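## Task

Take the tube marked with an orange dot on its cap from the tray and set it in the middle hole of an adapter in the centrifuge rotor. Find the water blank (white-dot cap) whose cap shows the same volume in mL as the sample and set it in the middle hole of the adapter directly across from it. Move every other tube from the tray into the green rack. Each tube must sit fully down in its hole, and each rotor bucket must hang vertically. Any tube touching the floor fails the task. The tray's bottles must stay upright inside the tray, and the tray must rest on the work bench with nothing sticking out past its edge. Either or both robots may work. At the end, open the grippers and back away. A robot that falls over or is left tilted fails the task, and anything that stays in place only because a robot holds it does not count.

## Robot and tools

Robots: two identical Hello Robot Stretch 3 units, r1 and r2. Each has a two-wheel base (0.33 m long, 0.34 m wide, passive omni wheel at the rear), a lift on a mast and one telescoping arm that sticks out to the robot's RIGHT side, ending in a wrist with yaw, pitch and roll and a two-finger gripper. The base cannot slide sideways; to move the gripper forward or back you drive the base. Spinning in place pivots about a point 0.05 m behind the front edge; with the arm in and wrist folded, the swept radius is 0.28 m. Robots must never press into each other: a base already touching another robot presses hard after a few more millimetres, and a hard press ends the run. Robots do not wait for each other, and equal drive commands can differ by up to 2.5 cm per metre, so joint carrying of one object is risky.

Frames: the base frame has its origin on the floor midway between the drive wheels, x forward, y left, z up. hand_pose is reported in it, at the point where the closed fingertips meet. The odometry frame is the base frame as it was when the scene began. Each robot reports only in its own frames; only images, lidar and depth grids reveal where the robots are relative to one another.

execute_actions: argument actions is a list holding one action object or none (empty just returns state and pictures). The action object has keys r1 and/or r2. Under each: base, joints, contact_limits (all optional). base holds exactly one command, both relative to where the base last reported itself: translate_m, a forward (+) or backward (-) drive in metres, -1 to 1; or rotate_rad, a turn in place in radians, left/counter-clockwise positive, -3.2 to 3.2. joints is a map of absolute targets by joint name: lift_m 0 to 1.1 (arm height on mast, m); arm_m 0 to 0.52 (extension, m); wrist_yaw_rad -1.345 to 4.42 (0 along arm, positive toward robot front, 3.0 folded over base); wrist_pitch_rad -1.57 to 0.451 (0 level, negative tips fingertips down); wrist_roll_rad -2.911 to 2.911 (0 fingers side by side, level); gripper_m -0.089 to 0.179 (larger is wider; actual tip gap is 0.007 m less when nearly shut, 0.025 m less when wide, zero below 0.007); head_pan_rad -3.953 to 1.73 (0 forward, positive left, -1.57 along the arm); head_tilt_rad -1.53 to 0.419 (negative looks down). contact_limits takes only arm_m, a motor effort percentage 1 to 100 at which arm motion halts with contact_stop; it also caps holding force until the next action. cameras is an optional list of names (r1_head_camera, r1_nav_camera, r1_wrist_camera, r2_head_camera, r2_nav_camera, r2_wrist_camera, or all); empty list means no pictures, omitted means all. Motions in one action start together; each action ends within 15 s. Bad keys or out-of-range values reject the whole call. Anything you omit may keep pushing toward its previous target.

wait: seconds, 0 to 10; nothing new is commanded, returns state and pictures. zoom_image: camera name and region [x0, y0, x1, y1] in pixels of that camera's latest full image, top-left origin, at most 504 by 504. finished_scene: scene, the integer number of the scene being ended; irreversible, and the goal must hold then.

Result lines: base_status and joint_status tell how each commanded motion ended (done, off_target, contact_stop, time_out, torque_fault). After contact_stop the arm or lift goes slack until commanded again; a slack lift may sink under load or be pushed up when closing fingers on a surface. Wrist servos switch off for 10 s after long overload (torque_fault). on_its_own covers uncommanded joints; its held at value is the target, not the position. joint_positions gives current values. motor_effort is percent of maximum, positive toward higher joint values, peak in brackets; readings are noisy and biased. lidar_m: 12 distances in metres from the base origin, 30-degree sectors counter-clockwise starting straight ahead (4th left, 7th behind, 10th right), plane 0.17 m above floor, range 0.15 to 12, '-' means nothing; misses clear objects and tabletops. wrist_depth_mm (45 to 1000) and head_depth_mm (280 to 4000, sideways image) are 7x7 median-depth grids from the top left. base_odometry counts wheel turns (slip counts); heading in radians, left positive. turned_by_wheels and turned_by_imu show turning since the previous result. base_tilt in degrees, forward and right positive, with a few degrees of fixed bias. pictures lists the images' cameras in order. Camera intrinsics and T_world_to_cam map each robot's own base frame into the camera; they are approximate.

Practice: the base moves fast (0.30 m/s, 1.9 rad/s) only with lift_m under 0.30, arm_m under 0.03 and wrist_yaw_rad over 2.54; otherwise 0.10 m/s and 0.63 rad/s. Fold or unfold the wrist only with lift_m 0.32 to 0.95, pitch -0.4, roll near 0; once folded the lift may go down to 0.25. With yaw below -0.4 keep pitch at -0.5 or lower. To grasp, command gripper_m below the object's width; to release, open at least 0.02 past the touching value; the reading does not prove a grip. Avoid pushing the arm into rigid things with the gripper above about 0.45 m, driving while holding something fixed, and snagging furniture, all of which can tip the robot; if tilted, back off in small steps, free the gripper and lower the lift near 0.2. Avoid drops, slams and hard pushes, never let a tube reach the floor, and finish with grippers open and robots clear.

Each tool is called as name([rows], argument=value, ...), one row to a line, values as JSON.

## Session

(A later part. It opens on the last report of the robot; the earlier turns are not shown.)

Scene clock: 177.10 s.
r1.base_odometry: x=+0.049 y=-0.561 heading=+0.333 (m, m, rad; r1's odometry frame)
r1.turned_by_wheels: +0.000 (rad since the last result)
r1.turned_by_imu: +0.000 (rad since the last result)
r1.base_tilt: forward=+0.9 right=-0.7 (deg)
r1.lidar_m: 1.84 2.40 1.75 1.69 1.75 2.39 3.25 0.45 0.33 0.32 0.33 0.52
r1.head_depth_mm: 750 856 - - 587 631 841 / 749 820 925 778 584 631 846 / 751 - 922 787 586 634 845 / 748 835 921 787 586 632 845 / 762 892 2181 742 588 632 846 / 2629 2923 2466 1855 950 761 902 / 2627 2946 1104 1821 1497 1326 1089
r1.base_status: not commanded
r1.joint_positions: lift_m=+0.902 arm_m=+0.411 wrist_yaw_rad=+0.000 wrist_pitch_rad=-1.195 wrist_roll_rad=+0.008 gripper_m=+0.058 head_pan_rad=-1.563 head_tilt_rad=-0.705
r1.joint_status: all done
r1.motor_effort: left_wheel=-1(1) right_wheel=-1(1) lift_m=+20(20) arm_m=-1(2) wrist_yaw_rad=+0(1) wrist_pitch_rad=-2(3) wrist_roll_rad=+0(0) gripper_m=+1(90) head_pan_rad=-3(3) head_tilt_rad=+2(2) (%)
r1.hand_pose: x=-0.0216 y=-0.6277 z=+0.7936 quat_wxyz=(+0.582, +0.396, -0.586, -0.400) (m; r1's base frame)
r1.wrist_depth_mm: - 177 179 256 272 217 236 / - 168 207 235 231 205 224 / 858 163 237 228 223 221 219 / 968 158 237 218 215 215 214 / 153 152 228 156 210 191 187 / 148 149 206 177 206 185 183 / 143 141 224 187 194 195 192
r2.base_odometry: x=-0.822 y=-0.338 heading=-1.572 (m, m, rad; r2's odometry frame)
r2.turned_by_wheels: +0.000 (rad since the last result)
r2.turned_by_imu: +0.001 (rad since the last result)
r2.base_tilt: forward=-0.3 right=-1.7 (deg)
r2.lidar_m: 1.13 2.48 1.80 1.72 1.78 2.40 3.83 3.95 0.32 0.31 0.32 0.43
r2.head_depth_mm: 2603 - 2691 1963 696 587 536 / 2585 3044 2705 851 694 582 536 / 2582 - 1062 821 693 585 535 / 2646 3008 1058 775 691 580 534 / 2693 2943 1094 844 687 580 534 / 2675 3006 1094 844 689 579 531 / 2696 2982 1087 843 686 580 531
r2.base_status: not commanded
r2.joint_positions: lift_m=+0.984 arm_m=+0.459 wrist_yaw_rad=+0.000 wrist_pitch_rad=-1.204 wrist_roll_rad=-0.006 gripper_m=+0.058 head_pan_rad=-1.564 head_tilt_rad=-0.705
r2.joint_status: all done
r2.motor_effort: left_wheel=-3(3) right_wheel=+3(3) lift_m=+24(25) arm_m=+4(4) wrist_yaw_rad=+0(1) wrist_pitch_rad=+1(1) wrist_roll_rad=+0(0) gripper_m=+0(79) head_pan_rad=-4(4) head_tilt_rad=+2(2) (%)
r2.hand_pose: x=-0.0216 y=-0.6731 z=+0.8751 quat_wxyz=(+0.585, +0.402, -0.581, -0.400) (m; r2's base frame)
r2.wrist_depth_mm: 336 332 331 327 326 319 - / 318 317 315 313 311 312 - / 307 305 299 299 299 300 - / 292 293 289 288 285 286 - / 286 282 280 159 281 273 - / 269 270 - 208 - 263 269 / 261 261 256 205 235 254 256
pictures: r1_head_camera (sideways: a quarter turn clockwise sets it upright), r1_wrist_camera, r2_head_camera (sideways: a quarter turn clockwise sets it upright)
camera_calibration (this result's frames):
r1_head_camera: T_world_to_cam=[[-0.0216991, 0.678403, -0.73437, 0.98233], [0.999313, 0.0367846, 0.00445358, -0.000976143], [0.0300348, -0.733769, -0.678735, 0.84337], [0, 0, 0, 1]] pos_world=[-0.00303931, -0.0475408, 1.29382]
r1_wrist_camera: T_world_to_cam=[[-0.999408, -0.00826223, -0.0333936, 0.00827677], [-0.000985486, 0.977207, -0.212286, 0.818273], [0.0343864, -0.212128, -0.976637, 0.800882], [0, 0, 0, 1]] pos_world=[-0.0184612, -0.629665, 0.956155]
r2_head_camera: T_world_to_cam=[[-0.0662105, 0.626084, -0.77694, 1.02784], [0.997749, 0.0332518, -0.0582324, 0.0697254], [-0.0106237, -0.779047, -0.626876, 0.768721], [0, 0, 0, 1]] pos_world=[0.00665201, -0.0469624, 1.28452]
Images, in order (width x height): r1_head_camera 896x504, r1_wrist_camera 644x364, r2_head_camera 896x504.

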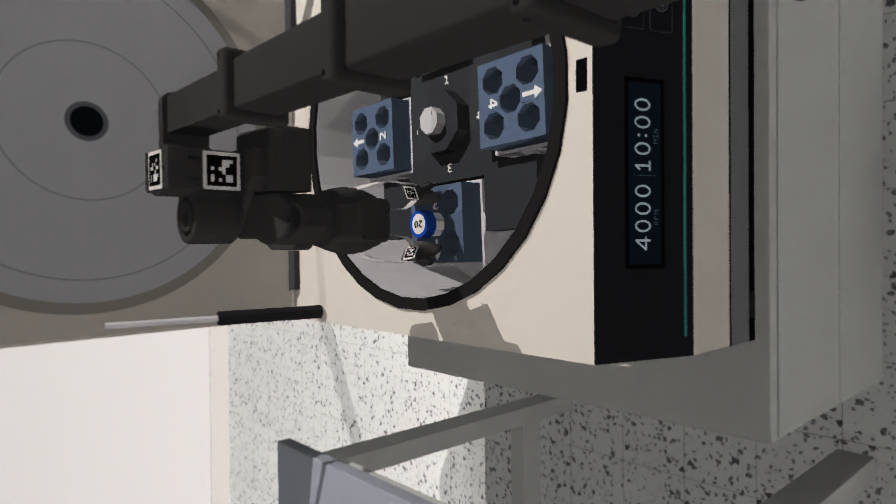

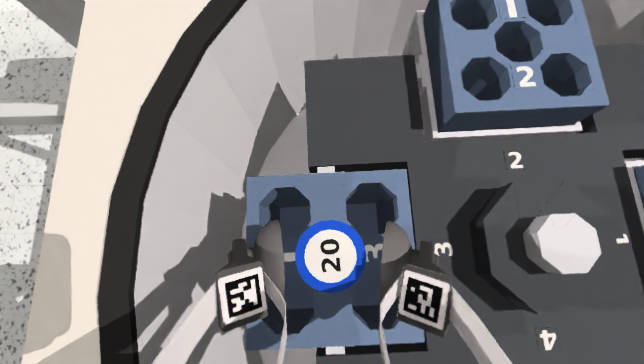

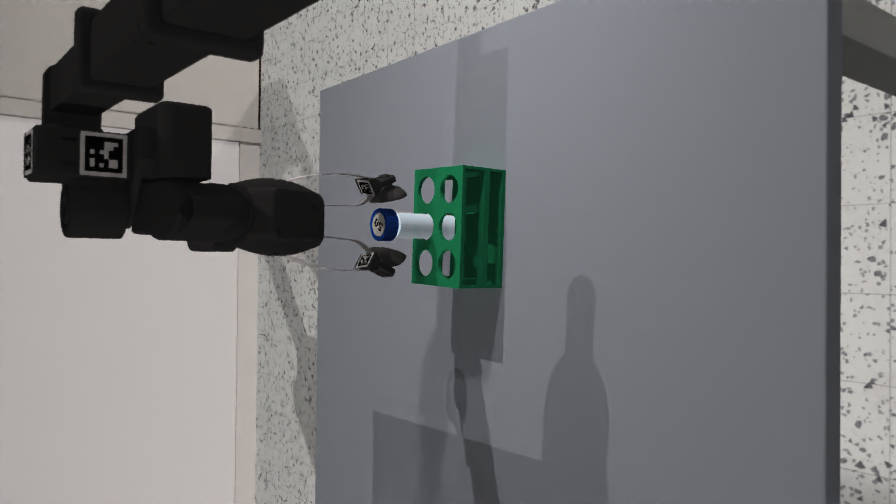

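execute_actions([
  {"r1":{"joints":{"lift_m":0.96}},"r2":{"joints":{"lift_m":1.035}}},
], cameras=["r1_wrist_camera"])

execute_actions([
  {"r1":{"base":{"translate_m":0.503},"joints":{"lift_m":1.04,"arm_m":0.44,"wrist_pitch_rad":-1.2,"gripper_m":0.056}},"r2":{"base":{"translate_m":0.503},"joints":{"lift_m":1.04,"arm_m":0.463,"gripper_m":0.056}}},
], cameras=["r2_wrist_camera"])

Scene clock: 183.43 s.
r1.base_odometry: x=+0.049 y=-0.561 heading=+0.333 (m, m, rad; r1's odometry frame)
r1.turned_by_wheels: +0.000 (rad since the last result)
r1.turned_by_imu: +0.000 (rad since the last result)
r1.base_tilt: forward=+0.8 right=-0.8 (deg)
r1.lidar_m: 1.84 2.40 1.75 1.69 1.75 2.38 3.26 0.45 0.33 0.32 0.33 0.52
r1.head_depth_mm: 750 - - 773 585 631 841 / 737 893 933 776 585 631 841 / 730 - 943 787 586 630 844 / 750 852 916 790 586 633 844 / 763 894 2180 739 588 632 844 / 2592 2948 2446 1841 947 762 900 / 2632 2935 1102 1801 1487 1332 1086
r1.base_status: not commanded
r1.joint_positions: lift_m=+0.960 arm_m=+0.411 wrist_yaw_rad=+0.000 wrist_pitch_rad=-1.201 wrist_roll_rad=+0.008 gripper_m=+0.058 head_pan_rad=-1.563 head_tilt_rad=-0.705
r1.joint_status: all done
r1.motor_effort: left_wheel=-1(1) right_wheel=+0(0) lift_m=+24(27) arm_m=-2(2) wrist_yaw_rad=-1(1) wrist_pitch_rad=+0(2) wrist_roll_rad=+0(0) gripper_m=+0(1) head_pan_rad=-3(4) head_tilt_rad=+2(2) (%)
r1.hand_pose: x=-0.0216 y=-0.6263 z=+0.8510 quat_wxyz=(+0.581, +0.398, -0.585, -0.401) (m; r1's base frame)
r1.wrist_depth_mm: - 552 240 258 305 298 278 / - 585 230 314 291 268 302 / - 227 238 289 283 260 282 / - 217 260 277 273 271 272 / - 208 254 242 263 243 254 / 989 201 224 234 - 239 254 / 932 195 254 249 246 247 247
r2.base_odometry: x=-0.822 y=-0.338 heading=-1.572 (m, m, rad; r2's odometry frame)
r2.turned_by_wheels: +0.000 (rad since the last result)
r2.turned_by_imu: +0.001 (rad since the last result)
r2.base_tilt: forward=-0.2 right=-1.7 (deg)
r2.lidar_m: 1.14 2.48 1.80 1.72 1.77 2.40 3.82 3.96 0.33 0.31 0.32 0.43
r2.head_depth_mm: - 2958 2717 1970 694 585 537 / 2688 2946 2707 852 692 585 536 / - 3055 1101 848 692 583 533 / 2685 2972 1098 775 690 582 534 / 2679 3016 1097 845 687 580 535 / 2684 2973 1093 842 688 580 531 / 2661 2991 1088 844 687 578 532
r2.base_status: not commanded
r2.joint_positions: lift_m=+1.035 arm_m=+0.459 wrist_yaw_rad=+0.000 wrist_pitch_rad=-1.204 wrist_roll_rad=-0.006 gripper_m=+0.058 head_pan_rad=-1.564 head_tilt_rad=-0.705
r2.joint_status: all done
r2.motor_effort: left_wheel=-3(3) right_wheel=+3(3) lift_m=+37(38) arm_m=+4(4) wrist_yaw_rad=+1(0) wrist_pitch_rad=+1(1) wrist_roll_rad=+0(0) gripper_m=+0(0) head_pan_rad=-4(3) head_tilt_rad=+2(2) (%)
r2.hand_pose: x=-0.0216 y=-0.6731 z=+0.9256 quat_wxyz=(+0.585, +0.402, -0.581, -0.400) (m; r2's base frame)
r2.wrist_depth_mm: 396 393 391 388 382 388 - / 377 379 370 370 372 367 - / 363 365 358 355 353 352 - / 347 347 343 345 339 337 - / 335 335 336 274 325 321 - / 320 321 - 258 - 313 - / 307 308 305 304 301 302 -
pictures: r1_wrist_camera
camera_calibration (this result's frames):
r1_wrist_camera: T_world_to_cam=[[-0.999408, -0.00807738, -0.0334402, 0.0103589], [-0.000989908, 0.978395, -0.206744, 0.825101], [0.0343876, -0.206588, -0.977823, 0.861657], [0, 0, 0, 1]] pos_world=[-0.0184608, -0.629183, 1.01348]
Images, in order (width x height): r1_wrist_camera 644x364.

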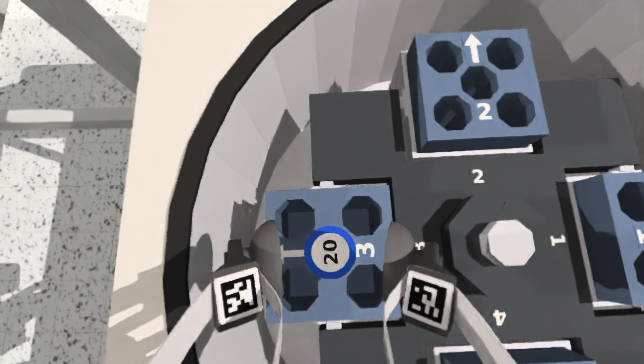

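Scene clock: 189.53 s.
r1.base_odometry: x=+0.524 y=-0.396 heading=+0.333 (m, m, rad; r1's odometry frame)
r1.turned_by_wheels: +0.000 (rad since the last result)
r1.turned_by_imu: -0.001 (rad since the last result)
r1.base_tilt: forward=+0.8 right=-0.7 (deg)
r1.lidar_m: 1.35 2.38 1.75 1.69 1.75 2.39 3.77 0.45 0.36 0.36 1.03 1.36
r1.head_depth_mm: - 2926 2388 1051 912 826 897 / 2663 2897 2417 1124 657 713 1118 / - 2923 1002 778 639 684 1080 / 2579 2897 967 782 639 1239 1140 / 2616 2932 1010 782 641 1240 1146 / 2613 2947 1006 785 642 1240 1144 / 2604 2958 1013 790 644 1239 1154
r1.base_status: done
r1.joint_positions: lift_m=+1.040 arm_m=+0.440 wrist_yaw_rad=+0.000 wrist_pitch_rad=-1.201 wrist_roll_rad=+0.008 gripper_m=+0.056 head_pan_rad=-1.563 head_tilt_rad=-0.705
r1.joint_status: all done
r1.motor_effort: left_wheel=+0(2) right_wheel=-1(5) lift_m=+24(26) arm_m=+4(2) wrist_yaw_rad=-1(1) wrist_pitch_rad=+1(1) wrist_roll_rad=+0(0) gripper_m=+0(21) head_pan_rad=-4(4) head_tilt_rad=+2(2) (%)
r1.hand_pose: x=-0.0216 y=-0.6548 z=+0.9309 quat_wxyz=(+0.581, +0.398, -0.585, -0.402) (m; r1's base frame)
r1.wrist_depth_mm: 385 385 377 379 376 - - / 374 368 368 363 360 - 426 / 361 361 359 349 354 565 421 / 349 344 345 340 341 553 424 / 334 333 333 327 323 522 428 / 319 323 317 316 - 507 425 / 315 312 311 308 303 505 425
r2.base_odometry: x=-0.823 y=-0.841 heading=-1.572 (m, m, rad; r2's odometry frame)
r2.turned_by_wheels: +0.000 (rad since the last result)
r2.turned_by_imu: -0.001 (rad since the last result)
r2.base_tilt: forward=-0.1 right=-1.7 (deg)
r2.lidar_m: 1.35 2.50 1.81 1.73 1.78 2.41 4.34 0.44 0.32 0.30 0.31 0.42
r2.head_depth_mm: 2750 2973 2728 851 695 583 525 / 2693 2924 2729 798 642 582 525 / - 2989 2780 767 641 582 524 / 2644 2991 2714 791 644 582 524 / 2685 2976 928 782 643 582 524 / 2674 2953 1049 788 640 581 522 / 2669 2958 1085 841 686 580 521
r2.base_status: done
r2.joint_positions: lift_m=+1.040 arm_m=+0.463 wrist_yaw_rad=+0.000 wrist_pitch_rad=-1.204 wrist_roll_rad=-0.006 gripper_m=+0.056 head_pan_rad=-1.564 head_tilt_rad=-0.705
r2.joint_status: all done
r2.motor_effort: left_wheel=-3(4) right_wheel=+3(8) lift_m=+37(39) arm_m=+4(6) wrist_yaw_rad=-1(0) wrist_pitch_rad=+1(1) wrist_roll_rad=+0(0) gripper_m=+0(18) head_pan_rad=-3(4) head_tilt_rad=+2(1) (%)
r2.hand_pose: x=-0.0216 y=-0.6771 z=+0.9306 quat_wxyz=(+0.585, +0.402, -0.581, -0.400) (m; r2's base frame)
r2.wrist_depth_mm: 397 399 399 395 395 391 392 / 382 212 316 329 340 374 367 / 365 244 335 361 355 355 356 / 352 328 343 342 336 341 345 / 340 276 302 332 322 331 332 / 330 264 267 261 260 320 317 / 314 275 304 304 288 305 305
pictures: r2_wrist_camera
camera_calibration (this result's frames):
r2_wrist_camera: T_world_to_cam=[[-0.997746, -0.0656583, -0.0138256, -0.0500744], [-0.0604563, 0.969074, -0.239249, 0.917102], [0.0291067, -0.237874, -0.97086, 0.906329], [0, 0, 0, 1]] pos_world=[-0.0208972, -0.676436, 1.09864]
Images, in order (width x height): r2_wrist_camera 644x364.

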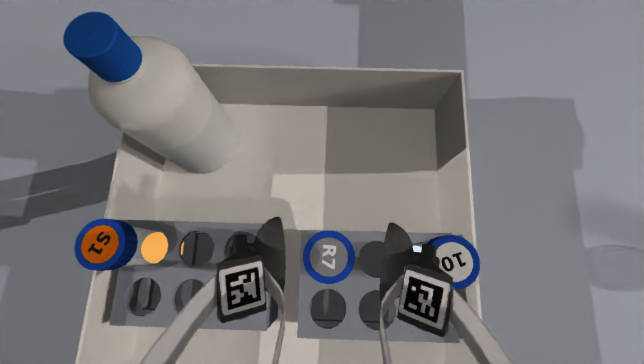

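execute_actions([
  {"r1":{"base":{"translate_m":0.12}},"r2":{"base":{"translate_m":0.002},"joints":{"lift_m":0.988,"arm_m":0.4615}}},
], cameras=["r2_wrist_camera"])

Scene clock: 193.20 s.
r1.base_odometry: x=+0.637 y=-0.357 heading=+0.333 (m, m, rad; r1's odometry frame)
r1.turned_by_wheels: +0.000 (rad since the last result)
r1.turned_by_imu: +0.000 (rad since the last result)
r1.base_tilt: forward=+0.8 right=-0.8 (deg)
r1.lidar_m: 4.87 2.38 1.75 1.69 1.75 2.38 3.88 0.50 0.40 0.99 1.03 1.24
r1.head_depth_mm: - 2898 2402 800 635 659 1113 / 2666 2927 999 781 637 776 1079 / - 2913 1000 781 637 1230 1138 / 2604 2899 965 781 639 1230 1141 / 2604 2877 1009 785 642 1242 1144 / 2617 2903 1010 786 643 1240 1145 / 2630 2899 976 785 643 1247 1151
r1.base_status: done
r1.joint_positions: lift_m=+1.040 arm_m=+0.440 wrist_yaw_rad=+0.000 wrist_pitch_rad=-1.201 wrist_roll_rad=+0.008 gripper_m=+0.056 head_pan_rad=-1.563 head_tilt_rad=-0.705
r1.joint_status: not commanded
r1.motor_effort: left_wheel=-1(3) right_wheel=-1(6) lift_m=+24(24) arm_m=+4(4) wrist_yaw_rad=-1(0) wrist_pitch_rad=+1(1) wrist_roll_rad=+0(0) gripper_m=+0(0) head_pan_rad=-4(3) head_tilt_rad=+2(1) (%)
r1.hand_pose: x=-0.0216 y=-0.6548 z=+0.9309 quat_wxyz=(+0.581, +0.398, -0.585, -0.402) (m; r1's base frame)
r1.wrist_depth_mm: 387 385 381 378 380 376 - / 373 370 365 361 365 358 - / 358 355 352 354 351 349 563 / 344 344 339 341 338 332 534 / 331 331 332 326 328 319 509 / 323 322 316 315 - 314 497 / 312 312 310 305 304 301 481
r2.base_odometry: x=-0.823 y=-0.843 heading=-1.572 (m, m, rad; r2's odometry frame)
r2.turned_by_wheels: +0.000 (rad since the last result)
r2.turned_by_imu: +0.000 (rad since the last result)
r2.base_tilt: forward=-0.3 right=-1.6 (deg)
r2.lidar_m: 1.35 2.50 1.81 1.73 1.79 2.41 4.32 0.44 0.32 0.30 0.31 0.42
r2.head_depth_mm: 2607 - 2738 855 694 585 527 / 2592 3023 2700 800 640 584 524 / 2565 - 2708 769 641 584 524 / 2650 2974 946 791 642 581 524 / 2682 2959 928 784 641 581 522 / 2691 2964 1049 780 641 581 522 / 2654 2968 1094 841 688 580 522
r2.base_status: done
r2.joint_positions: lift_m=+0.988 arm_m=+0.462 wrist_yaw_rad=+0.000 wrist_pitch_rad=-1.204 wrist_roll_rad=-0.006 gripper_m=+0.056 head_pan_rad=-1.564 head_tilt_rad=-0.705
r2.joint_status: all done
r2.motor_effort: left_wheel=-1(5) right_wheel=+3(8) lift_m=+23(35) arm_m=-3(4) wrist_yaw_rad=+0(0) wrist_pitch_rad=+1(1) wrist_roll_rad=+0(0) gripper_m=+0(0) head_pan_rad=-4(4) head_tilt_rad=+2(1) (%)
r2.hand_pose: x=-0.0216 y=-0.6761 z=+0.8792 quat_wxyz=(+0.585, +0.402, -0.581, -0.400) (m; r2's base frame)
r2.wrist_depth_mm: 162 174 267 332 332 329 327 / 178 185 297 310 301 309 312 / 311 242 299 302 300 295 300 / 295 289 291 291 289 276 292 / 164 226 238 189 278 229 276 / 213 217 217 210 211 154 268 / 209 235 257 218 203 215 257
pictures: r2_wrist_camera
camera_calibration (this result's frames):
r2_wrist_camera: T_world_to_cam=[[-0.997746, -0.0656581, -0.0138257, -0.0507187], [-0.060456, 0.969074, -0.239249, 0.903828], [0.0291068, -0.237874, -0.97086, 0.856663], [0, 0, 0, 1]] pos_world=[-0.0208973, -0.675429, 1.04724]
Images, in order (width x height): r2_wrist_camera 644x364.

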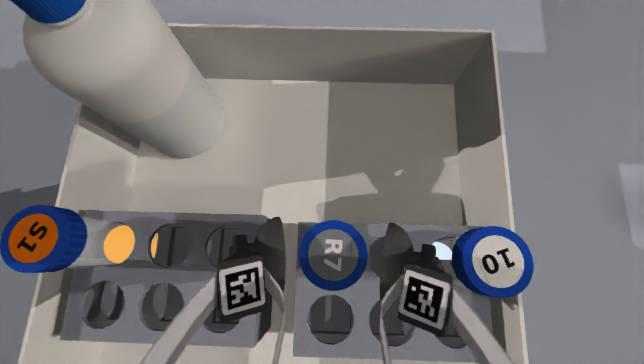

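execute_actions([
  {"r1":{"base":{"translate_m":0.08}},"r2":{"joints":{"gripper_m":-0.02}}},
], cameras=[])

execute_actions([
  {"r1":{"base":{"translate_m":0.14},"joints":{"lift_m":1.08}},"r2":{"joints":{"lift_m":1.1}}},
], cameras=["r2_wrist_camera","r1_head_camera"])

Scene clock: 196.67 s.
r1.base_odometry: x=+0.713 y=-0.331 heading=+0.333 (m, m, rad; r1's odometry frame)
r1.turned_by_wheels: +0.000 (rad since the last result)
r1.turned_by_imu: +0.000 (rad since the last result)
r1.base_tilt: forward=+0.9 right=-0.8 (deg)
r1.lidar_m: 4.78 2.37 1.75 1.69 1.75 2.39 1.26 0.57 0.45 1.00 1.03 1.16
r1.head_depth_mm: - 2909 1036 775 635 754 1055 / 2663 2913 998 777 637 1228 1138 / - 2901 1000 779 639 1237 1135 / 2629 2937 964 782 640 1237 1140 / 2633 2924 1008 785 642 1234 1142 / 2636 2927 1008 784 643 1237 1146 / 2545 2877 945 721 644 1242 1146
r1.base_status: done
r1.joint_positions: lift_m=+1.040 arm_m=+0.440 wrist_yaw_rad=+0.000 wrist_pitch_rad=-1.201 wrist_roll_rad=+0.008 gripper_m=+0.056 head_pan_rad=-1.563 head_tilt_rad=-0.705
r1.joint_status: not commanded
r1.motor_effort: left_wheel=-1(2) right_wheel=-1(4) lift_m=+24(25) arm_m=+4(4) wrist_yaw_rad=-1(1) wrist_pitch_rad=+0(1) wrist_roll_rad=+0(0) gripper_m=+0(1) head_pan_rad=-4(3) head_tilt_rad=+2(2) (%)
r1.hand_pose: x=-0.0216 y=-0.6548 z=+0.9309 quat_wxyz=(+0.581, +0.398, -0.585, -0.402) (m; r1's base frame)
r1.wrist_depth_mm: 391 386 387 376 375 379 373 / 335 373 369 368 365 358 360 / 336 354 352 350 351 349 345 / 329 343 340 341 339 334 333 / 331 336 331 324 330 322 321 / 317 322 322 318 - 316 313 / 311 313 311 307 304 299 304
r2.base_odometry: x=-0.823 y=-0.843 heading=-1.572 (m, m, rad; r2's odometry frame)
r2.turned_by_wheels: +0.000 (rad since the last result)
r2.turned_by_imu: +0.001 (rad since the last result)
r2.base_tilt: forward=-0.2 right=-1.8 (deg)
r2.lidar_m: 1.35 2.50 1.81 1.73 1.79 2.41 4.33 0.44 0.31 0.30 0.31 0.42
r2.head_depth_mm: 2611 - 2737 855 693 586 526 / 2616 3018 2701 797 641 584 526 / 2563 - 1833 768 639 582 525 / 2622 2909 1804 793 643 581 523 / 2683 2995 929 785 640 581 523 / 2678 2995 1050 784 640 581 522 / 2670 2924 1086 841 687 580 521
r2.base_status: not commanded
r2.joint_positions: lift_m=+0.988 arm_m=+0.462 wrist_yaw_rad=+0.000 wrist_pitch_rad=-1.204 wrist_roll_rad=-0.006 gripper_m=-0.019 head_pan_rad=-1.564 head_tilt_rad=-0.705
r2.joint_status: all done
r2.motor_effort: left_wheel=-3(2) right_wheel=+3(3) lift_m=+23(23) arm_m=-3(3) wrist_yaw_rad=-1(0) wrist_pitch_rad=+1(1) wrist_roll_rad=+0(0) gripper_m=-17(91) head_pan_rad=-3(3) head_tilt_rad=+2(2) (%)
r2.hand_pose: x=-0.0216 y=-0.6761 z=+0.8792 quat_wxyz=(+0.585, +0.402, -0.581, -0.400) (m; r2's base frame)
r2.wrist_depth_mm: 163 173 267 331 330 331 326 / 178 184 296 307 303 308 311 / 309 243 299 303 300 296 300 / 292 287 292 287 289 275 285 / 164 225 247 159 277 228 276 / 214 216 216 155 211 153 268 / 208 236 258 256 203 207 260
pictures: none
No camera images: the call's "cameras" was empty. Leave "cameras" out to get every camera's image.

Scene clock: 199.13 s.
r1.base_odometry: x=+0.845 y=-0.285 heading=+0.333 (m, m, rad; r1's odometry frame)
r1.turned_by_wheels: +0.000 (rad since the last result)
r1.turned_by_imu: +0.000 (rad since the last result)
r1.base_tilt: forward=+1.0 right=-0.8 (deg)
r1.lidar_m: 4.65 2.37 1.75 1.69 1.76 2.38 1.26 0.55 0.86 0.99 1.03 1.02
r1.head_depth_mm: 2641 2924 994 774 637 1224 1140 / 2661 2894 995 777 637 1233 1140 / 2628 2983 997 781 637 1235 1137 / 2574 2944 1002 780 638 1237 1141 / 2605 2929 967 772 641 1231 1139 / 2515 2936 936 641 642 1238 1144 / 2627 2936 922 789 643 1243 1149
r1.base_status: done
r1.joint_positions: lift_m=+1.080 arm_m=+0.440 wrist_yaw_rad=+0.000 wrist_pitch_rad=-1.201 wrist_roll_rad=+0.008 gripper_m=+0.056 head_pan_rad=-1.563 head_tilt_rad=-0.705
r1.joint_status: all done
r1.motor_effort: left_wheel=+0(1) right_wheel=+0(5) lift_m=+24(24) arm_m=+4(4) wrist_yaw_rad=+0(0) wrist_pitch_rad=+1(1) wrist_roll_rad=+0(0) gripper_m=-1(1) head_pan_rad=-4(4) head_tilt_rad=+1(2) (%)
r1.hand_pose: x=-0.0216 y=-0.6548 z=+0.9710 quat_wxyz=(+0.581, +0.398, -0.585, -0.402) (m; r1's base frame)
r1.wrist_depth_mm: 434 428 423 422 419 418 413 / 382 396 409 412 406 403 398 / 396 401 397 388 392 383 389 / 384 380 379 379 374 368 374 / 327 309 368 369 365 367 358 / 356 352 341 355 - 353 349 / 346 342 349 345 342 336 338
r2.base_odometry: x=-0.823 y=-0.843 heading=-1.572 (m, m, rad; r2's odometry frame)
r2.turned_by_wheels: +0.000 (rad since the last result)
r2.turned_by_imu: +0.000 (rad since the last result)
r2.base_tilt: forward=-0.2 right=-1.7 (deg)
r2.lidar_m: 1.35 2.50 1.80 1.73 1.78 2.41 4.33 0.44 0.32 0.30 0.31 0.42
r2.head_depth_mm: 2682 2964 2690 856 696 585 527 / 2714 2987 2717 799 643 582 526 / 2705 3014 950 765 640 582 524 / 2665 3036 942 811 644 581 523 / 2678 2981 923 783 641 581 522 / 2668 2907 1052 780 639 581 522 / 2623 2976 1093 842 685 580 522
r2.base_status: not commanded
r2.joint_positions: lift_m=+1.099 arm_m=+0.462 wrist_yaw_rad=+0.000 wrist_pitch_rad=-1.204 wrist_roll_rad=-0.006 gripper_m=-0.019 head_pan_rad=-1.564 head_tilt_rad=-0.705
r2.joint_status: all done
r2.motor_effort: left_wheel=-2(4) right_wheel=+3(3) lift_m=+38(40) arm_m=-3(3) wrist_yaw_rad=+1(1) wrist_pitch_rad=+1(1) wrist_roll_rad=+0(0) gripper_m=-17(17) head_pan_rad=-4(4) head_tilt_rad=+2(2) (%)
r2.hand_pose: x=-0.0216 y=-0.6761 z=+0.9902 quat_wxyz=(+0.585, +0.402, -0.581, -0.400) (m; r2's base frame)
r2.wrist_depth_mm: 473 472 464 456 465 456 457 / 447 446 443 442 440 438 432 / 431 431 321 416 395 417 417 / 412 408 410 405 402 404 405 / 400 381 388 158 388 388 391 / 384 354 321 155 353 379 378 / 371 363 362 363 356 365 363
pictures: r1_head_camera (sideways: a quarter turn clockwise sets it upright), r2_wrist_camera
camera_calibration (this result's frames):
r1_head_camera: T_world_to_cam=[[-0.0216993, 0.678403, -0.73437, 0.98233], [0.999313, 0.0367849, 0.00445358, -0.000976147], [0.030035, -0.733769, -0.678735, 0.84337], [0, 0, 0, 1]] pos_world=[-0.0030393, -0.0475408, 1.29382]
r2_wrist_camera: T_world_to_cam=[[-0.997746, -0.0656594, -0.0138257, -0.0491848], [-0.0604573, 0.969074, -0.239249, 0.930386], [0.029107, -0.237874, -0.97086, 0.964437], [0, 0, 0, 1]] pos_world=[-0.0208972, -0.675428, 1.15825]
Images, in order (width x height): r1_head_camera 896x504, r2_wrist_camera 644x364.

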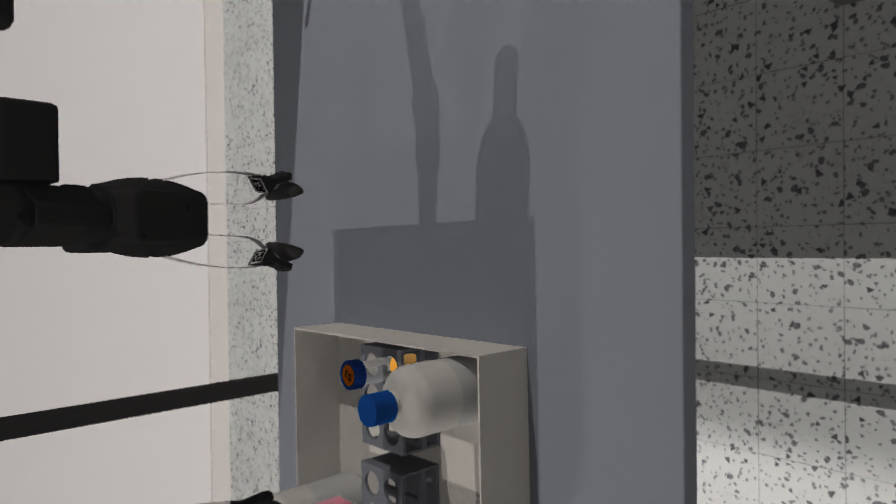

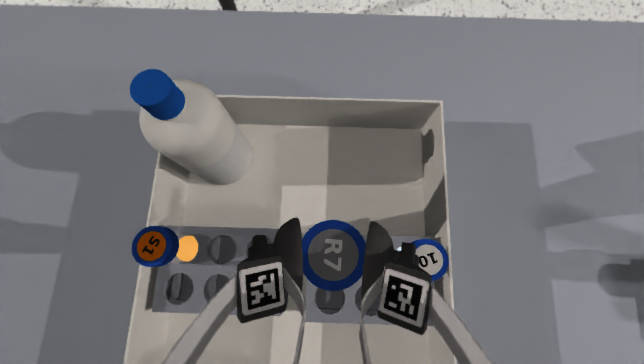

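execute_actions([
  {"r1":{"base":{"translate_m":0.178},"joints":{"lift_m":1.04}},"r2":{"base":{"translate_m":-0.19},"joints":{"arm_m":0.417}}},
], cameras=["r1_wrist_camera","r1_head_camera"])

Scene clock: 204.23 s.
r1.base_odometry: x=+1.014 y=-0.227 heading=+0.333 (m, m, rad; r1's odometry frame)
r1.turned_by_wheels: +0.000 (rad since the last result)
r1.turned_by_imu: -0.001 (rad since the last result)
r1.base_tilt: forward=+0.9 right=-0.8 (deg)
r1.lidar_m: 4.45 2.39 1.75 1.69 1.75 2.39 1.26 0.69 1.03 0.99 1.03 0.86
r1.head_depth_mm: - 2944 995 777 635 1225 1133 / 2644 2873 1000 777 636 1239 1139 / - 2885 961 732 637 1237 1141 / 2593 2926 939 644 641 1227 1145 / 2597 2949 942 778 640 1239 1141 / 2518 2914 853 771 642 1244 1142 / 2619 2944 1012 763 642 1244 1147
r1.base_status: done
r1.joint_positions: lift_m=+1.040 arm_m=+0.440 wrist_yaw_rad=+0.000 wrist_pitch_rad=-1.201 wrist_roll_rad=+0.008 gripper_m=+0.056 head_pan_rad=-1.563 head_tilt_rad=-0.705
r1.joint_status: all done
r1.motor_effort: left_wheel=-1(2) right_wheel=+0(8) lift_m=+20(22) arm_m=+4(3) wrist_yaw_rad=+0(1) wrist_pitch_rad=+1(1) wrist_roll_rad=+0(0) gripper_m=+0(0) head_pan_rad=-3(3) head_tilt_rad=+2(2) (%)
r1.hand_pose: x=-0.0216 y=-0.6548 z=+0.9312 quat_wxyz=(+0.581, +0.398, -0.585, -0.402) (m; r1's base frame)
r1.wrist_depth_mm: 227 324 332 322 374 374 369 / 251 314 362 356 360 361 357 / 317 349 353 348 348 347 346 / 286 308 329 317 340 339 330 / 273 274 297 270 328 325 322 / 296 315 316 315 - 312 312 / 305 306 304 305 301 301 300
r2.base_odometry: x=-0.823 y=-0.653 heading=-1.572 (m, m, rad; r2's odometry frame)
r2.turned_by_wheels: +0.000 (rad since the last result)
r2.turned_by_imu: +0.001 (rad since the last result)
r2.base_tilt: forward=-0.3 right=-1.7 (deg)
r2.lidar_m: 1.36 2.49 1.81 1.72 1.79 2.41 4.14 0.44 0.32 0.31 0.32 0.43
r2.head_depth_mm: 2694 2957 2753 853 694 584 537 / 2738 2978 2717 854 694 584 536 / - 3055 1057 852 693 582 535 / 2652 3050 1053 845 691 583 534 / 2665 2958 1097 744 638 581 534 / 2666 2933 1093 762 639 581 533 / 2599 2991 941 779 647 579 533
r2.base_status: done
r2.joint_positions: lift_m=+1.099 arm_m=+0.417 wrist_yaw_rad=+0.000 wrist_pitch_rad=-1.204 wrist_roll_rad=-0.006 gripper_m=-0.019 head_pan_rad=-1.564 head_tilt_rad=-0.705
r2.joint_status: all done
r2.motor_effort: left_wheel=-3(7) right_wheel=+3(4) lift_m=+38(38) arm_m=-3(1) wrist_yaw_rad=-1(0) wrist_pitch_rad=+1(1) wrist_roll_rad=+0(0) gripper_m=-17(16) head_pan_rad=-4(4) head_tilt_rad=+2(2) (%)
r2.hand_pose: x=-0.0216 y=-0.6316 z=+0.9902 quat_wxyz=(+0.585, +0.402, -0.581, -0.400) (m; r2's base frame)
r2.wrist_depth_mm: 477 477 467 471 464 460 457 / 336 417 406 445 437 439 440 / 379 425 423 424 428 421 422 / 377 374 369 409 407 404 402 / 339 342 340 158 392 388 330 / 377 379 381 154 378 374 346 / 365 367 321 367 361 362 358
pictures: r1_head_camera (sideways: a quarter turn clockwise sets it upright), r1_wrist_camera
camera_calibration (this result's frames):
r1_head_camera: T_world_to_cam=[[-0.021699, 0.678403, -0.73437, 0.98233], [0.999313, 0.0367845, 0.00445357, -0.000976138], [0.0300347, -0.733769, -0.678735, 0.84337], [0, 0, 0, 1]] pos_world=[-0.00303931, -0.0475408, 1.29382]
r1_wrist_camera: T_world_to_cam=[[-0.999408, -0.00806689, -0.0334427, 0.0128209], [-0.000989506, 0.978457, -0.206448, 0.869313], [0.0343876, -0.206293, -0.977886, 0.934475], [0, 0, 0, 1]] pos_world=[-0.0184608, -0.657706, 1.09371]
Images, in order (width x height): r1_head_camera 896x504, r1_wrist_camera 644x364.

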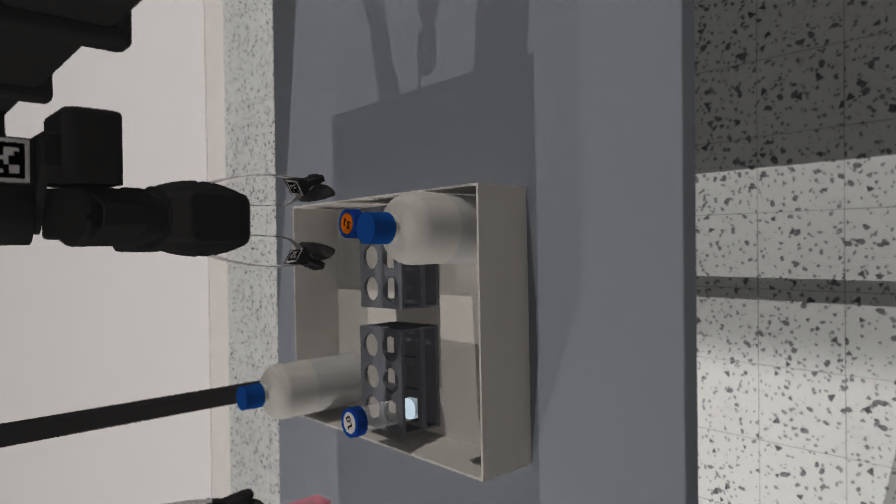

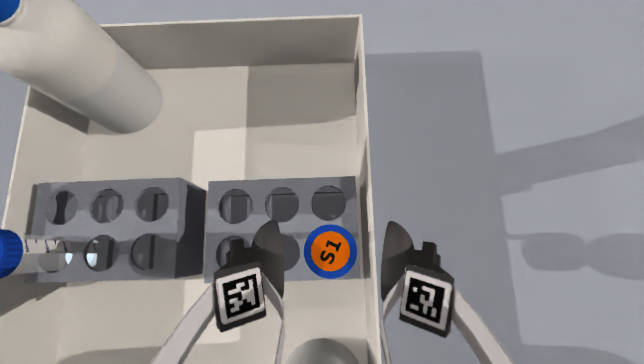

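execute_actions([
  {"r1":{"joints":{"lift_m":0.989,"arm_m":0.442}},"r2":{"base":{"translate_m":-0.12}}},
], cameras=["r1_wrist_camera","r1_head_camera"])

Scene clock: 209.00 s.
r1.base_odometry: x=+1.014 y=-0.227 heading=+0.333 (m, m, rad; r1's odometry frame)
r1.turned_by_wheels: +0.000 (rad since the last result)
r1.turned_by_imu: +0.000 (rad since the last result)
r1.base_tilt: forward=+0.9 right=-0.8 (deg)
r1.lidar_m: 4.45 2.38 1.76 1.69 1.75 2.38 1.25 0.69 1.03 0.99 1.03 0.86
r1.head_depth_mm: 2554 - 956 772 636 1228 1131 / 2484 2988 1002 779 637 1230 1138 / - 3035 961 734 639 1235 1145 / 2573 2939 942 643 640 1238 1141 / 2632 2919 942 779 642 1240 1141 / 2625 2925 849 773 642 1240 1144 / 2545 2907 1015 764 644 1239 1148
r1.base_status: not commanded
r1.joint_positions: lift_m=+0.989 arm_m=+0.442 wrist_yaw_rad=+0.000 wrist_pitch_rad=-1.201 wrist_roll_rad=+0.008 gripper_m=+0.056 head_pan_rad=-1.563 head_tilt_rad=-0.705
r1.joint_status: all done
r1.motor_effort: left_wheel=-1(0) right_wheel=+0(0) lift_m=+20(20) arm_m=+4(5) wrist_yaw_rad=-1(1) wrist_pitch_rad=+1(1) wrist_roll_rad=+0(0) gripper_m=+0(0) head_pan_rad=-4(4) head_tilt_rad=+2(2) (%)
r1.hand_pose: x=-0.0216 y=-0.6568 z=+0.8802 quat_wxyz=(+0.581, +0.398, -0.585, -0.402) (m; r1's base frame)
r1.wrist_depth_mm: 220 297 299 301 320 317 315 / 249 306 309 307 307 306 299 / 297 301 297 292 293 296 293 / 258 255 253 256 287 285 281 / 221 230 219 187 276 274 272 / 245 245 243 210 - 264 264 / 264 261 257 257 257 258 256
r2.base_odometry: x=-0.822 y=-0.533 heading=-1.572 (m, m, rad; r2's odometry frame)
r2.turned_by_wheels: +0.000 (rad since the last result)
r2.turned_by_imu: +0.001 (rad since the last result)
r2.base_tilt: forward=-0.3 right=-1.6 (deg)
r2.lidar_m: 1.37 2.50 1.80 1.72 1.78 2.39 4.02 0.45 0.32 0.31 0.32 0.43
r2.head_depth_mm: 2651 2984 2693 766 696 587 537 / 2709 2984 2697 821 693 584 538 / - 3045 1054 852 689 584 535 / 2618 3057 1053 848 690 581 534 / 2698 2997 1097 845 689 582 534 / 2704 2982 1095 807 671 582 533 / 2692 2906 1086 739 635 579 532
r2.base_status: done
r2.joint_positions: lift_m=+1.099 arm_m=+0.417 wrist_yaw_rad=+0.000 wrist_pitch_rad=-1.204 wrist_roll_rad=-0.006 gripper_m=-0.019 head_pan_rad=-1.564 head_tilt_rad=-0.705
r2.joint_status: not commanded
r2.motor_effort: left_wheel=-3(7) right_wheel=+3(5) lift_m=+37(38) arm_m=-3(3) wrist_yaw_rad=+1(0) wrist_pitch_rad=+1(1) wrist_roll_rad=+0(0) gripper_m=-17(17) head_pan_rad=-4(4) head_tilt_rad=+2(2) (%)
r2.hand_pose: x=-0.0216 y=-0.6316 z=+0.9902 quat_wxyz=(+0.585, +0.402, -0.581, -0.400) (m; r2's base frame)
r2.wrist_depth_mm: 470 471 467 459 461 463 455 / 431 408 446 449 444 440 434 / 425 423 424 423 425 428 422 / 363 359 416 415 408 403 402 / 343 337 396 159 389 322 386 / 373 376 385 154 370 371 374 / 281 324 364 367 364 364 362
pictures: r1_head_camera (sideways: a quarter turn clockwise sets it upright), r1_wrist_camera
camera_calibration (this result's frames):
r1_head_camera: T_world_to_cam=[[-0.021699, 0.678403, -0.73437, 0.98233], [0.999313, 0.0367845, 0.00445357, -0.000976138], [0.0300347, -0.733769, -0.678735, 0.84337], [0, 0, 0, 1]] pos_world=[-0.00303931, -0.0475408, 1.29382]
r1_wrist_camera: T_world_to_cam=[[-0.999408, -0.00806233, -0.0334438, 0.0111035], [-0.000989394, 0.978484, -0.206318, 0.860609], [0.0343876, -0.206163, -0.977913, 0.884307], [0, 0, 0, 1]] pos_world=[-0.0184608, -0.659692, 1.04271]
Images, in order (width x height): r1_head_camera 896x504, r1_wrist_camera 644x364.

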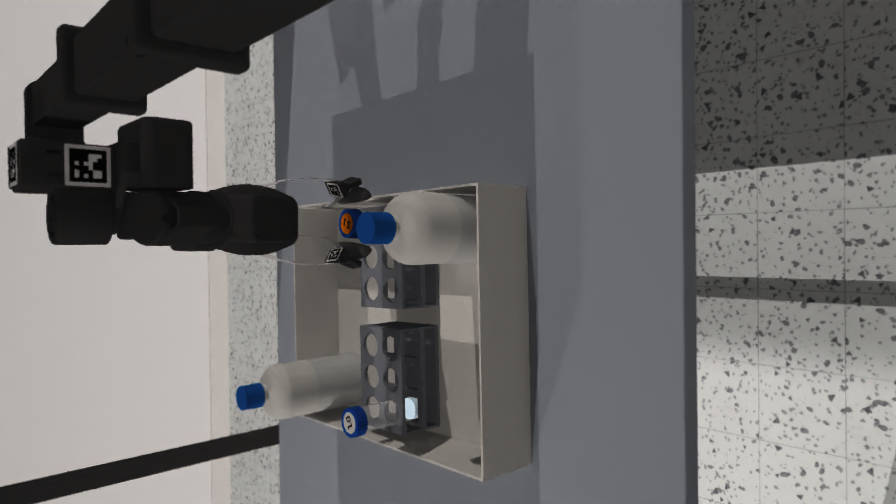

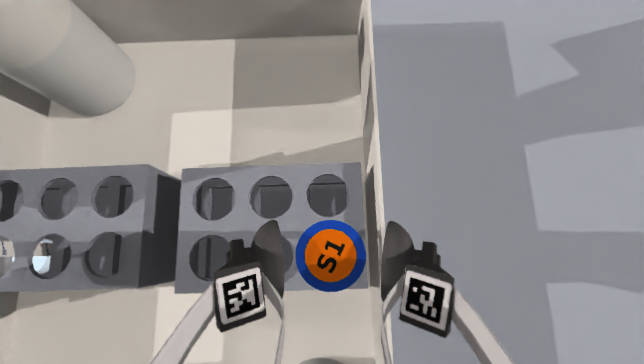

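execute_actions([
  {"r1":{"joints":{"gripper_m":-0.022}},"r2":{"base":{"translate_m":-0.09}}},
], cameras=[])

execute_actions([
  {"r1":{"joints":{"lift_m":1.095}},"r2":{"base":{"translate_m":-0.145}}},
], cameras=["r1_wrist_camera","r1_head_camera","r2_wrist_camera"])

zoom_image(camera="r1_head_camera", region=[220, 150, 400, 300])

Scene clock: 212.87 s.
r1.base_odometry: x=+1.014 y=-0.227 heading=+0.333 (m, m, rad; r1's odometry frame)
r1.turned_by_wheels: +0.000 (rad since the last result)
r1.turned_by_imu: +0.000 (rad since the last result)
r1.base_tilt: forward=+1.0 right=-0.7 (deg)
r1.lidar_m: 4.46 2.38 1.76 1.69 1.75 2.39 1.26 0.69 1.04 0.99 1.03 0.86
r1.head_depth_mm: 2539 - 954 774 636 1236 1135 / 2496 2973 999 776 636 1236 1137 / - 2990 1002 734 636 1237 1135 / 2565 2938 923 643 638 1237 1143 / 2595 2904 940 780 640 1237 1145 / 2636 2886 851 771 641 1242 1142 / 2594 2886 1013 763 643 1242 1153
r1.base_status: not commanded
r1.joint_positions: lift_m=+0.989 arm_m=+0.442 wrist_yaw_rad=+0.000 wrist_pitch_rad=-1.201 wrist_roll_rad=+0.008 gripper_m=-0.021 head_pan_rad=-1.563 head_tilt_rad=-0.705
r1.joint_status: all done
r1.motor_effort: left_wheel=-1(0) right_wheel=+0(1) lift_m=+20(20) arm_m=+4(3) wrist_yaw_rad=+1(0) wrist_pitch_rad=+1(1) wrist_roll_rad=+0(0) gripper_m=-19(99) head_pan_rad=-4(4) head_tilt_rad=+2(2) (%)
r1.hand_pose: x=-0.0216 y=-0.6568 z=+0.8802 quat_wxyz=(+0.581, +0.398, -0.585, -0.402) (m; r1's base frame)
r1.wrist_depth_mm: 221 296 300 299 319 318 316 / 248 308 310 304 304 304 304 / 298 300 297 296 295 294 291 / 255 259 254 252 287 284 279 / 222 232 220 157 278 276 269 / 246 246 243 152 269 265 266 / 262 260 260 258 253 258 254
r2.base_odometry: x=-0.822 y=-0.443 heading=-1.572 (m, m, rad; r2's odometry frame)
r2.turned_by_wheels: +0.000 (rad since the last result)
r2.turned_by_imu: +0.001 (rad since the last result)
r2.base_tilt: forward=-0.2 right=-1.7 (deg)
r2.lidar_m: 1.13 2.49 1.80 1.72 1.78 2.40 3.94 0.43 0.32 0.31 0.32 0.43
r2.head_depth_mm: 2648 2955 2751 854 694 586 536 / 2729 2957 2749 767 692 585 535 / - 3026 1057 848 693 585 535 / 2646 3052 1054 847 692 582 534 / 2666 3004 1094 848 690 582 532 / 2718 2984 1090 844 689 580 533 / 2655 2985 1082 794 685 578 533
r2.base_status: done
r2.joint_positions: lift_m=+1.099 arm_m=+0.417 wrist_yaw_rad=+0.000 wrist_pitch_rad=-1.204 wrist_roll_rad=-0.006 gripper_m=-0.019 head_pan_rad=-1.564 head_tilt_rad=-0.705
r2.joint_status: not commanded
r2.motor_effort: left_wheel=-3(7) right_wheel=+4(4) lift_m=+38(38) arm_m=-3(3) wrist_yaw_rad=+0(1) wrist_pitch_rad=+1(1) wrist_roll_rad=+0(0) gripper_m=-17(16) head_pan_rad=-4(4) head_tilt_rad=+2(2) (%)
r2.hand_pose: x=-0.0216 y=-0.6316 z=+0.9902 quat_wxyz=(+0.585, +0.402, -0.581, -0.400) (m; r2's base frame)
r2.wrist_depth_mm: 467 472 468 459 464 460 - / 442 444 443 439 435 442 - / 429 421 430 423 425 421 - / 352 410 414 403 402 411 - / 344 401 398 159 329 384 392 / 358 384 388 154 360 374 379 / 329 371 361 368 362 361 358
pictures: none
No camera images: the call's "cameras" was empty. Leave "cameras" out to get every camera's image.

Scene clock: 215.57 s.
r1.base_odometry: x=+1.014 y=-0.227 heading=+0.333 (m, m, rad; r1's odometry frame)
r1.turned_by_wheels: +0.000 (rad since the last result)
r1.turned_by_imu: +0.000 (rad since the last result)
r1.base_tilt: forward=+0.8 right=-0.8 (deg)
r1.lidar_m: 4.47 2.39 1.75 1.69 1.75 2.38 1.26 0.69 1.03 0.99 1.03 0.86
r1.head_depth_mm: 2621 2885 991 773 635 1236 1141 / 2655 2924 998 776 636 1225 1137 / 2658 2955 960 733 640 1235 1140 / 2583 2941 926 644 641 1230 1135 / 2630 2907 942 782 641 1233 1145 / 2639 2926 851 773 642 1233 1149 / 2613 2939 1012 765 644 1240 1146
r1.base_status: not commanded
r1.joint_positions: lift_m=+1.095 arm_m=+0.442 wrist_yaw_rad=+0.000 wrist_pitch_rad=-1.202 wrist_roll_rad=+0.008 gripper_m=-0.021 head_pan_rad=-1.563 head_tilt_rad=-0.705
r1.joint_status: all done
r1.motor_effort: left_wheel=+1(1) right_wheel=-1(0) lift_m=+25(24) arm_m=+4(4) wrist_yaw_rad=+0(1) wrist_pitch_rad=+1(1) wrist_roll_rad=+0(0) gripper_m=-19(19) head_pan_rad=-3(4) head_tilt_rad=+2(2) (%)
r1.hand_pose: x=-0.0216 y=-0.6566 z=+0.9859 quat_wxyz=(+0.581, +0.398, -0.585, -0.402) (m; r1's base frame)
r1.wrist_depth_mm: 443 457 449 441 446 430 435 / 274 315 392 389 425 422 414 / 415 369 411 406 402 413 396 / 398 394 400 391 389 390 389 / 329 328 329 155 384 376 373 / 327 364 366 153 365 362 362 / 325 357 354 352 351 356 351
r2.base_odometry: x=-0.822 y=-0.298 heading=-1.572 (m, m, rad; r2's odometry frame)
r2.turned_by_wheels: +0.000 (rad since the last result)
r2.turned_by_imu: +0.001 (rad since the last result)
r2.base_tilt: forward=-0.3 right=-1.7 (deg)
r2.lidar_m: 1.14 2.48 1.80 1.72 1.78 2.40 3.78 3.93 0.33 0.31 0.32 0.43
r2.head_depth_mm: 2666 3001 2717 2088 755 585 536 / 2711 2996 2680 851 693 584 536 / - 3054 1057 850 691 583 536 / 2667 3074 1054 775 691 581 534 / 2677 3006 1098 816 690 580 533 / 2655 2990 1092 844 688 580 532 / 2684 2969 1095 843 686 581 533
r2.base_status: done
r2.joint_positions: lift_m=+1.099 arm_m=+0.417 wrist_yaw_rad=+0.000 wrist_pitch_rad=-1.204 wrist_roll_rad=-0.006 gripper_m=-0.019 head_pan_rad=-1.564 head_tilt_rad=-0.705
r2.joint_status: not commanded
r2.motor_effort: left_wheel=-2(7) right_wheel=+3(5) lift_m=+37(37) arm_m=-3(4) wrist_yaw_rad=+0(0) wrist_pitch_rad=+1(1) wrist_roll_rad=+0(0) gripper_m=-17(16) head_pan_rad=-4(4) head_tilt_rad=+2(1) (%)
r2.hand_pose: x=-0.0216 y=-0.6316 z=+0.9902 quat_wxyz=(+0.585, +0.402, -0.581, -0.400) (m; r2's base frame)
r2.wrist_depth_mm: 470 469 475 457 460 - - / 456 449 443 445 435 - - / 429 432 429 424 425 - - / 413 414 410 409 404 - - / 397 402 387 159 392 - - / 379 382 384 155 381 - - / 369 366 370 364 358 - -
pictures: r1_head_camera (sideways: a quarter turn clockwise sets it upright), r1_wrist_camera, r2_wrist_camera
camera_calibration (this result's frames):
r1_head_camera: T_world_to_cam=[[-0.021699, 0.678403, -0.73437, 0.98233], [0.999313, 0.0367845, 0.00445358, -0.000976143], [0.0300347, -0.733769, -0.678735, 0.84337], [0, 0, 0, 1]] pos_world=[-0.00303931, -0.0475408, 1.29382]
r1_wrist_camera: T_world_to_cam=[[-0.999408, -0.00804213, -0.0334487, 0.0146574], [-0.000989412, 0.978609, -0.205726, 0.881769], [0.0343877, -0.205572, -0.978038, 0.988204], [0, 0, 0, 1]] pos_world=[-0.0184608, -0.659643, 1.14839]
r2_wrist_camera: T_world_to_cam=[[-0.997746, -0.0656588, -0.0138283, -0.0462594], [-0.0604573, 0.969084, -0.23921, 0.88722], [0.029107, -0.237835, -0.970869, 0.975056], [0, 0, 0, 1]] pos_world=[-0.0208972, -0.630926, 1.15824]
Images, in order (width x height): r1_head_camera 896x504, r1_wrist_camera 644x364, r2_wrist_camera 644x364.

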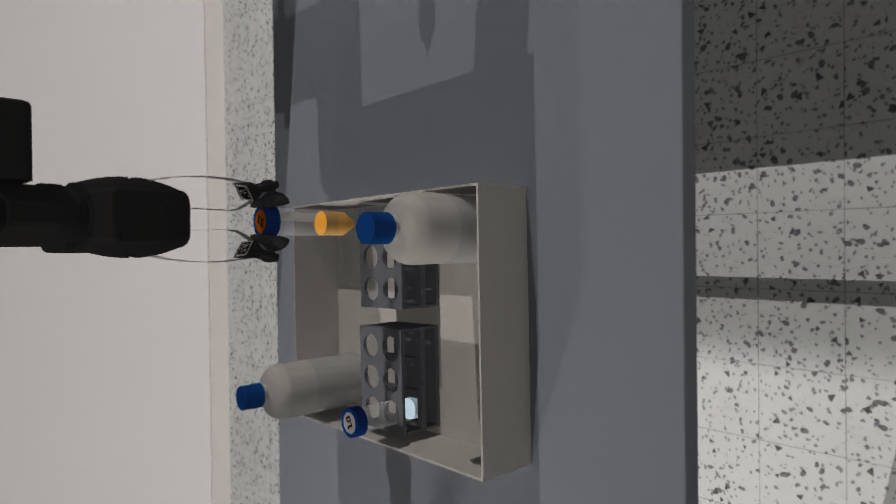

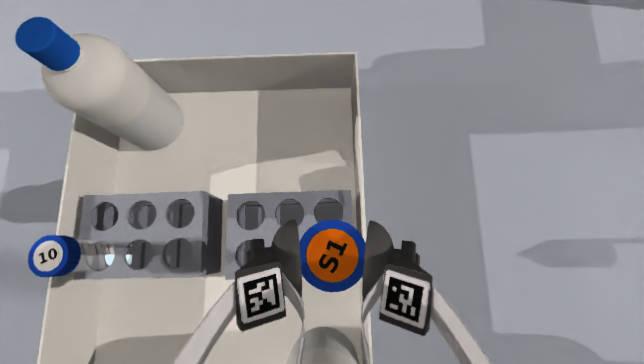

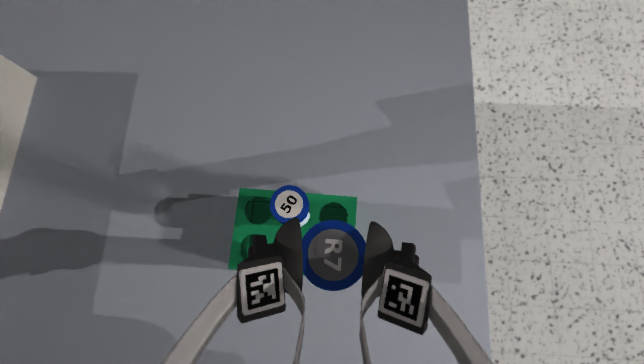

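Region (220, 150, 400, 300) of r1_head_camera's 896x504 image, scaled by 2.800, with more detail than that image has.

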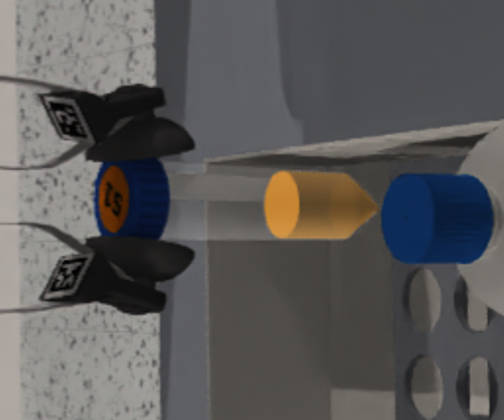

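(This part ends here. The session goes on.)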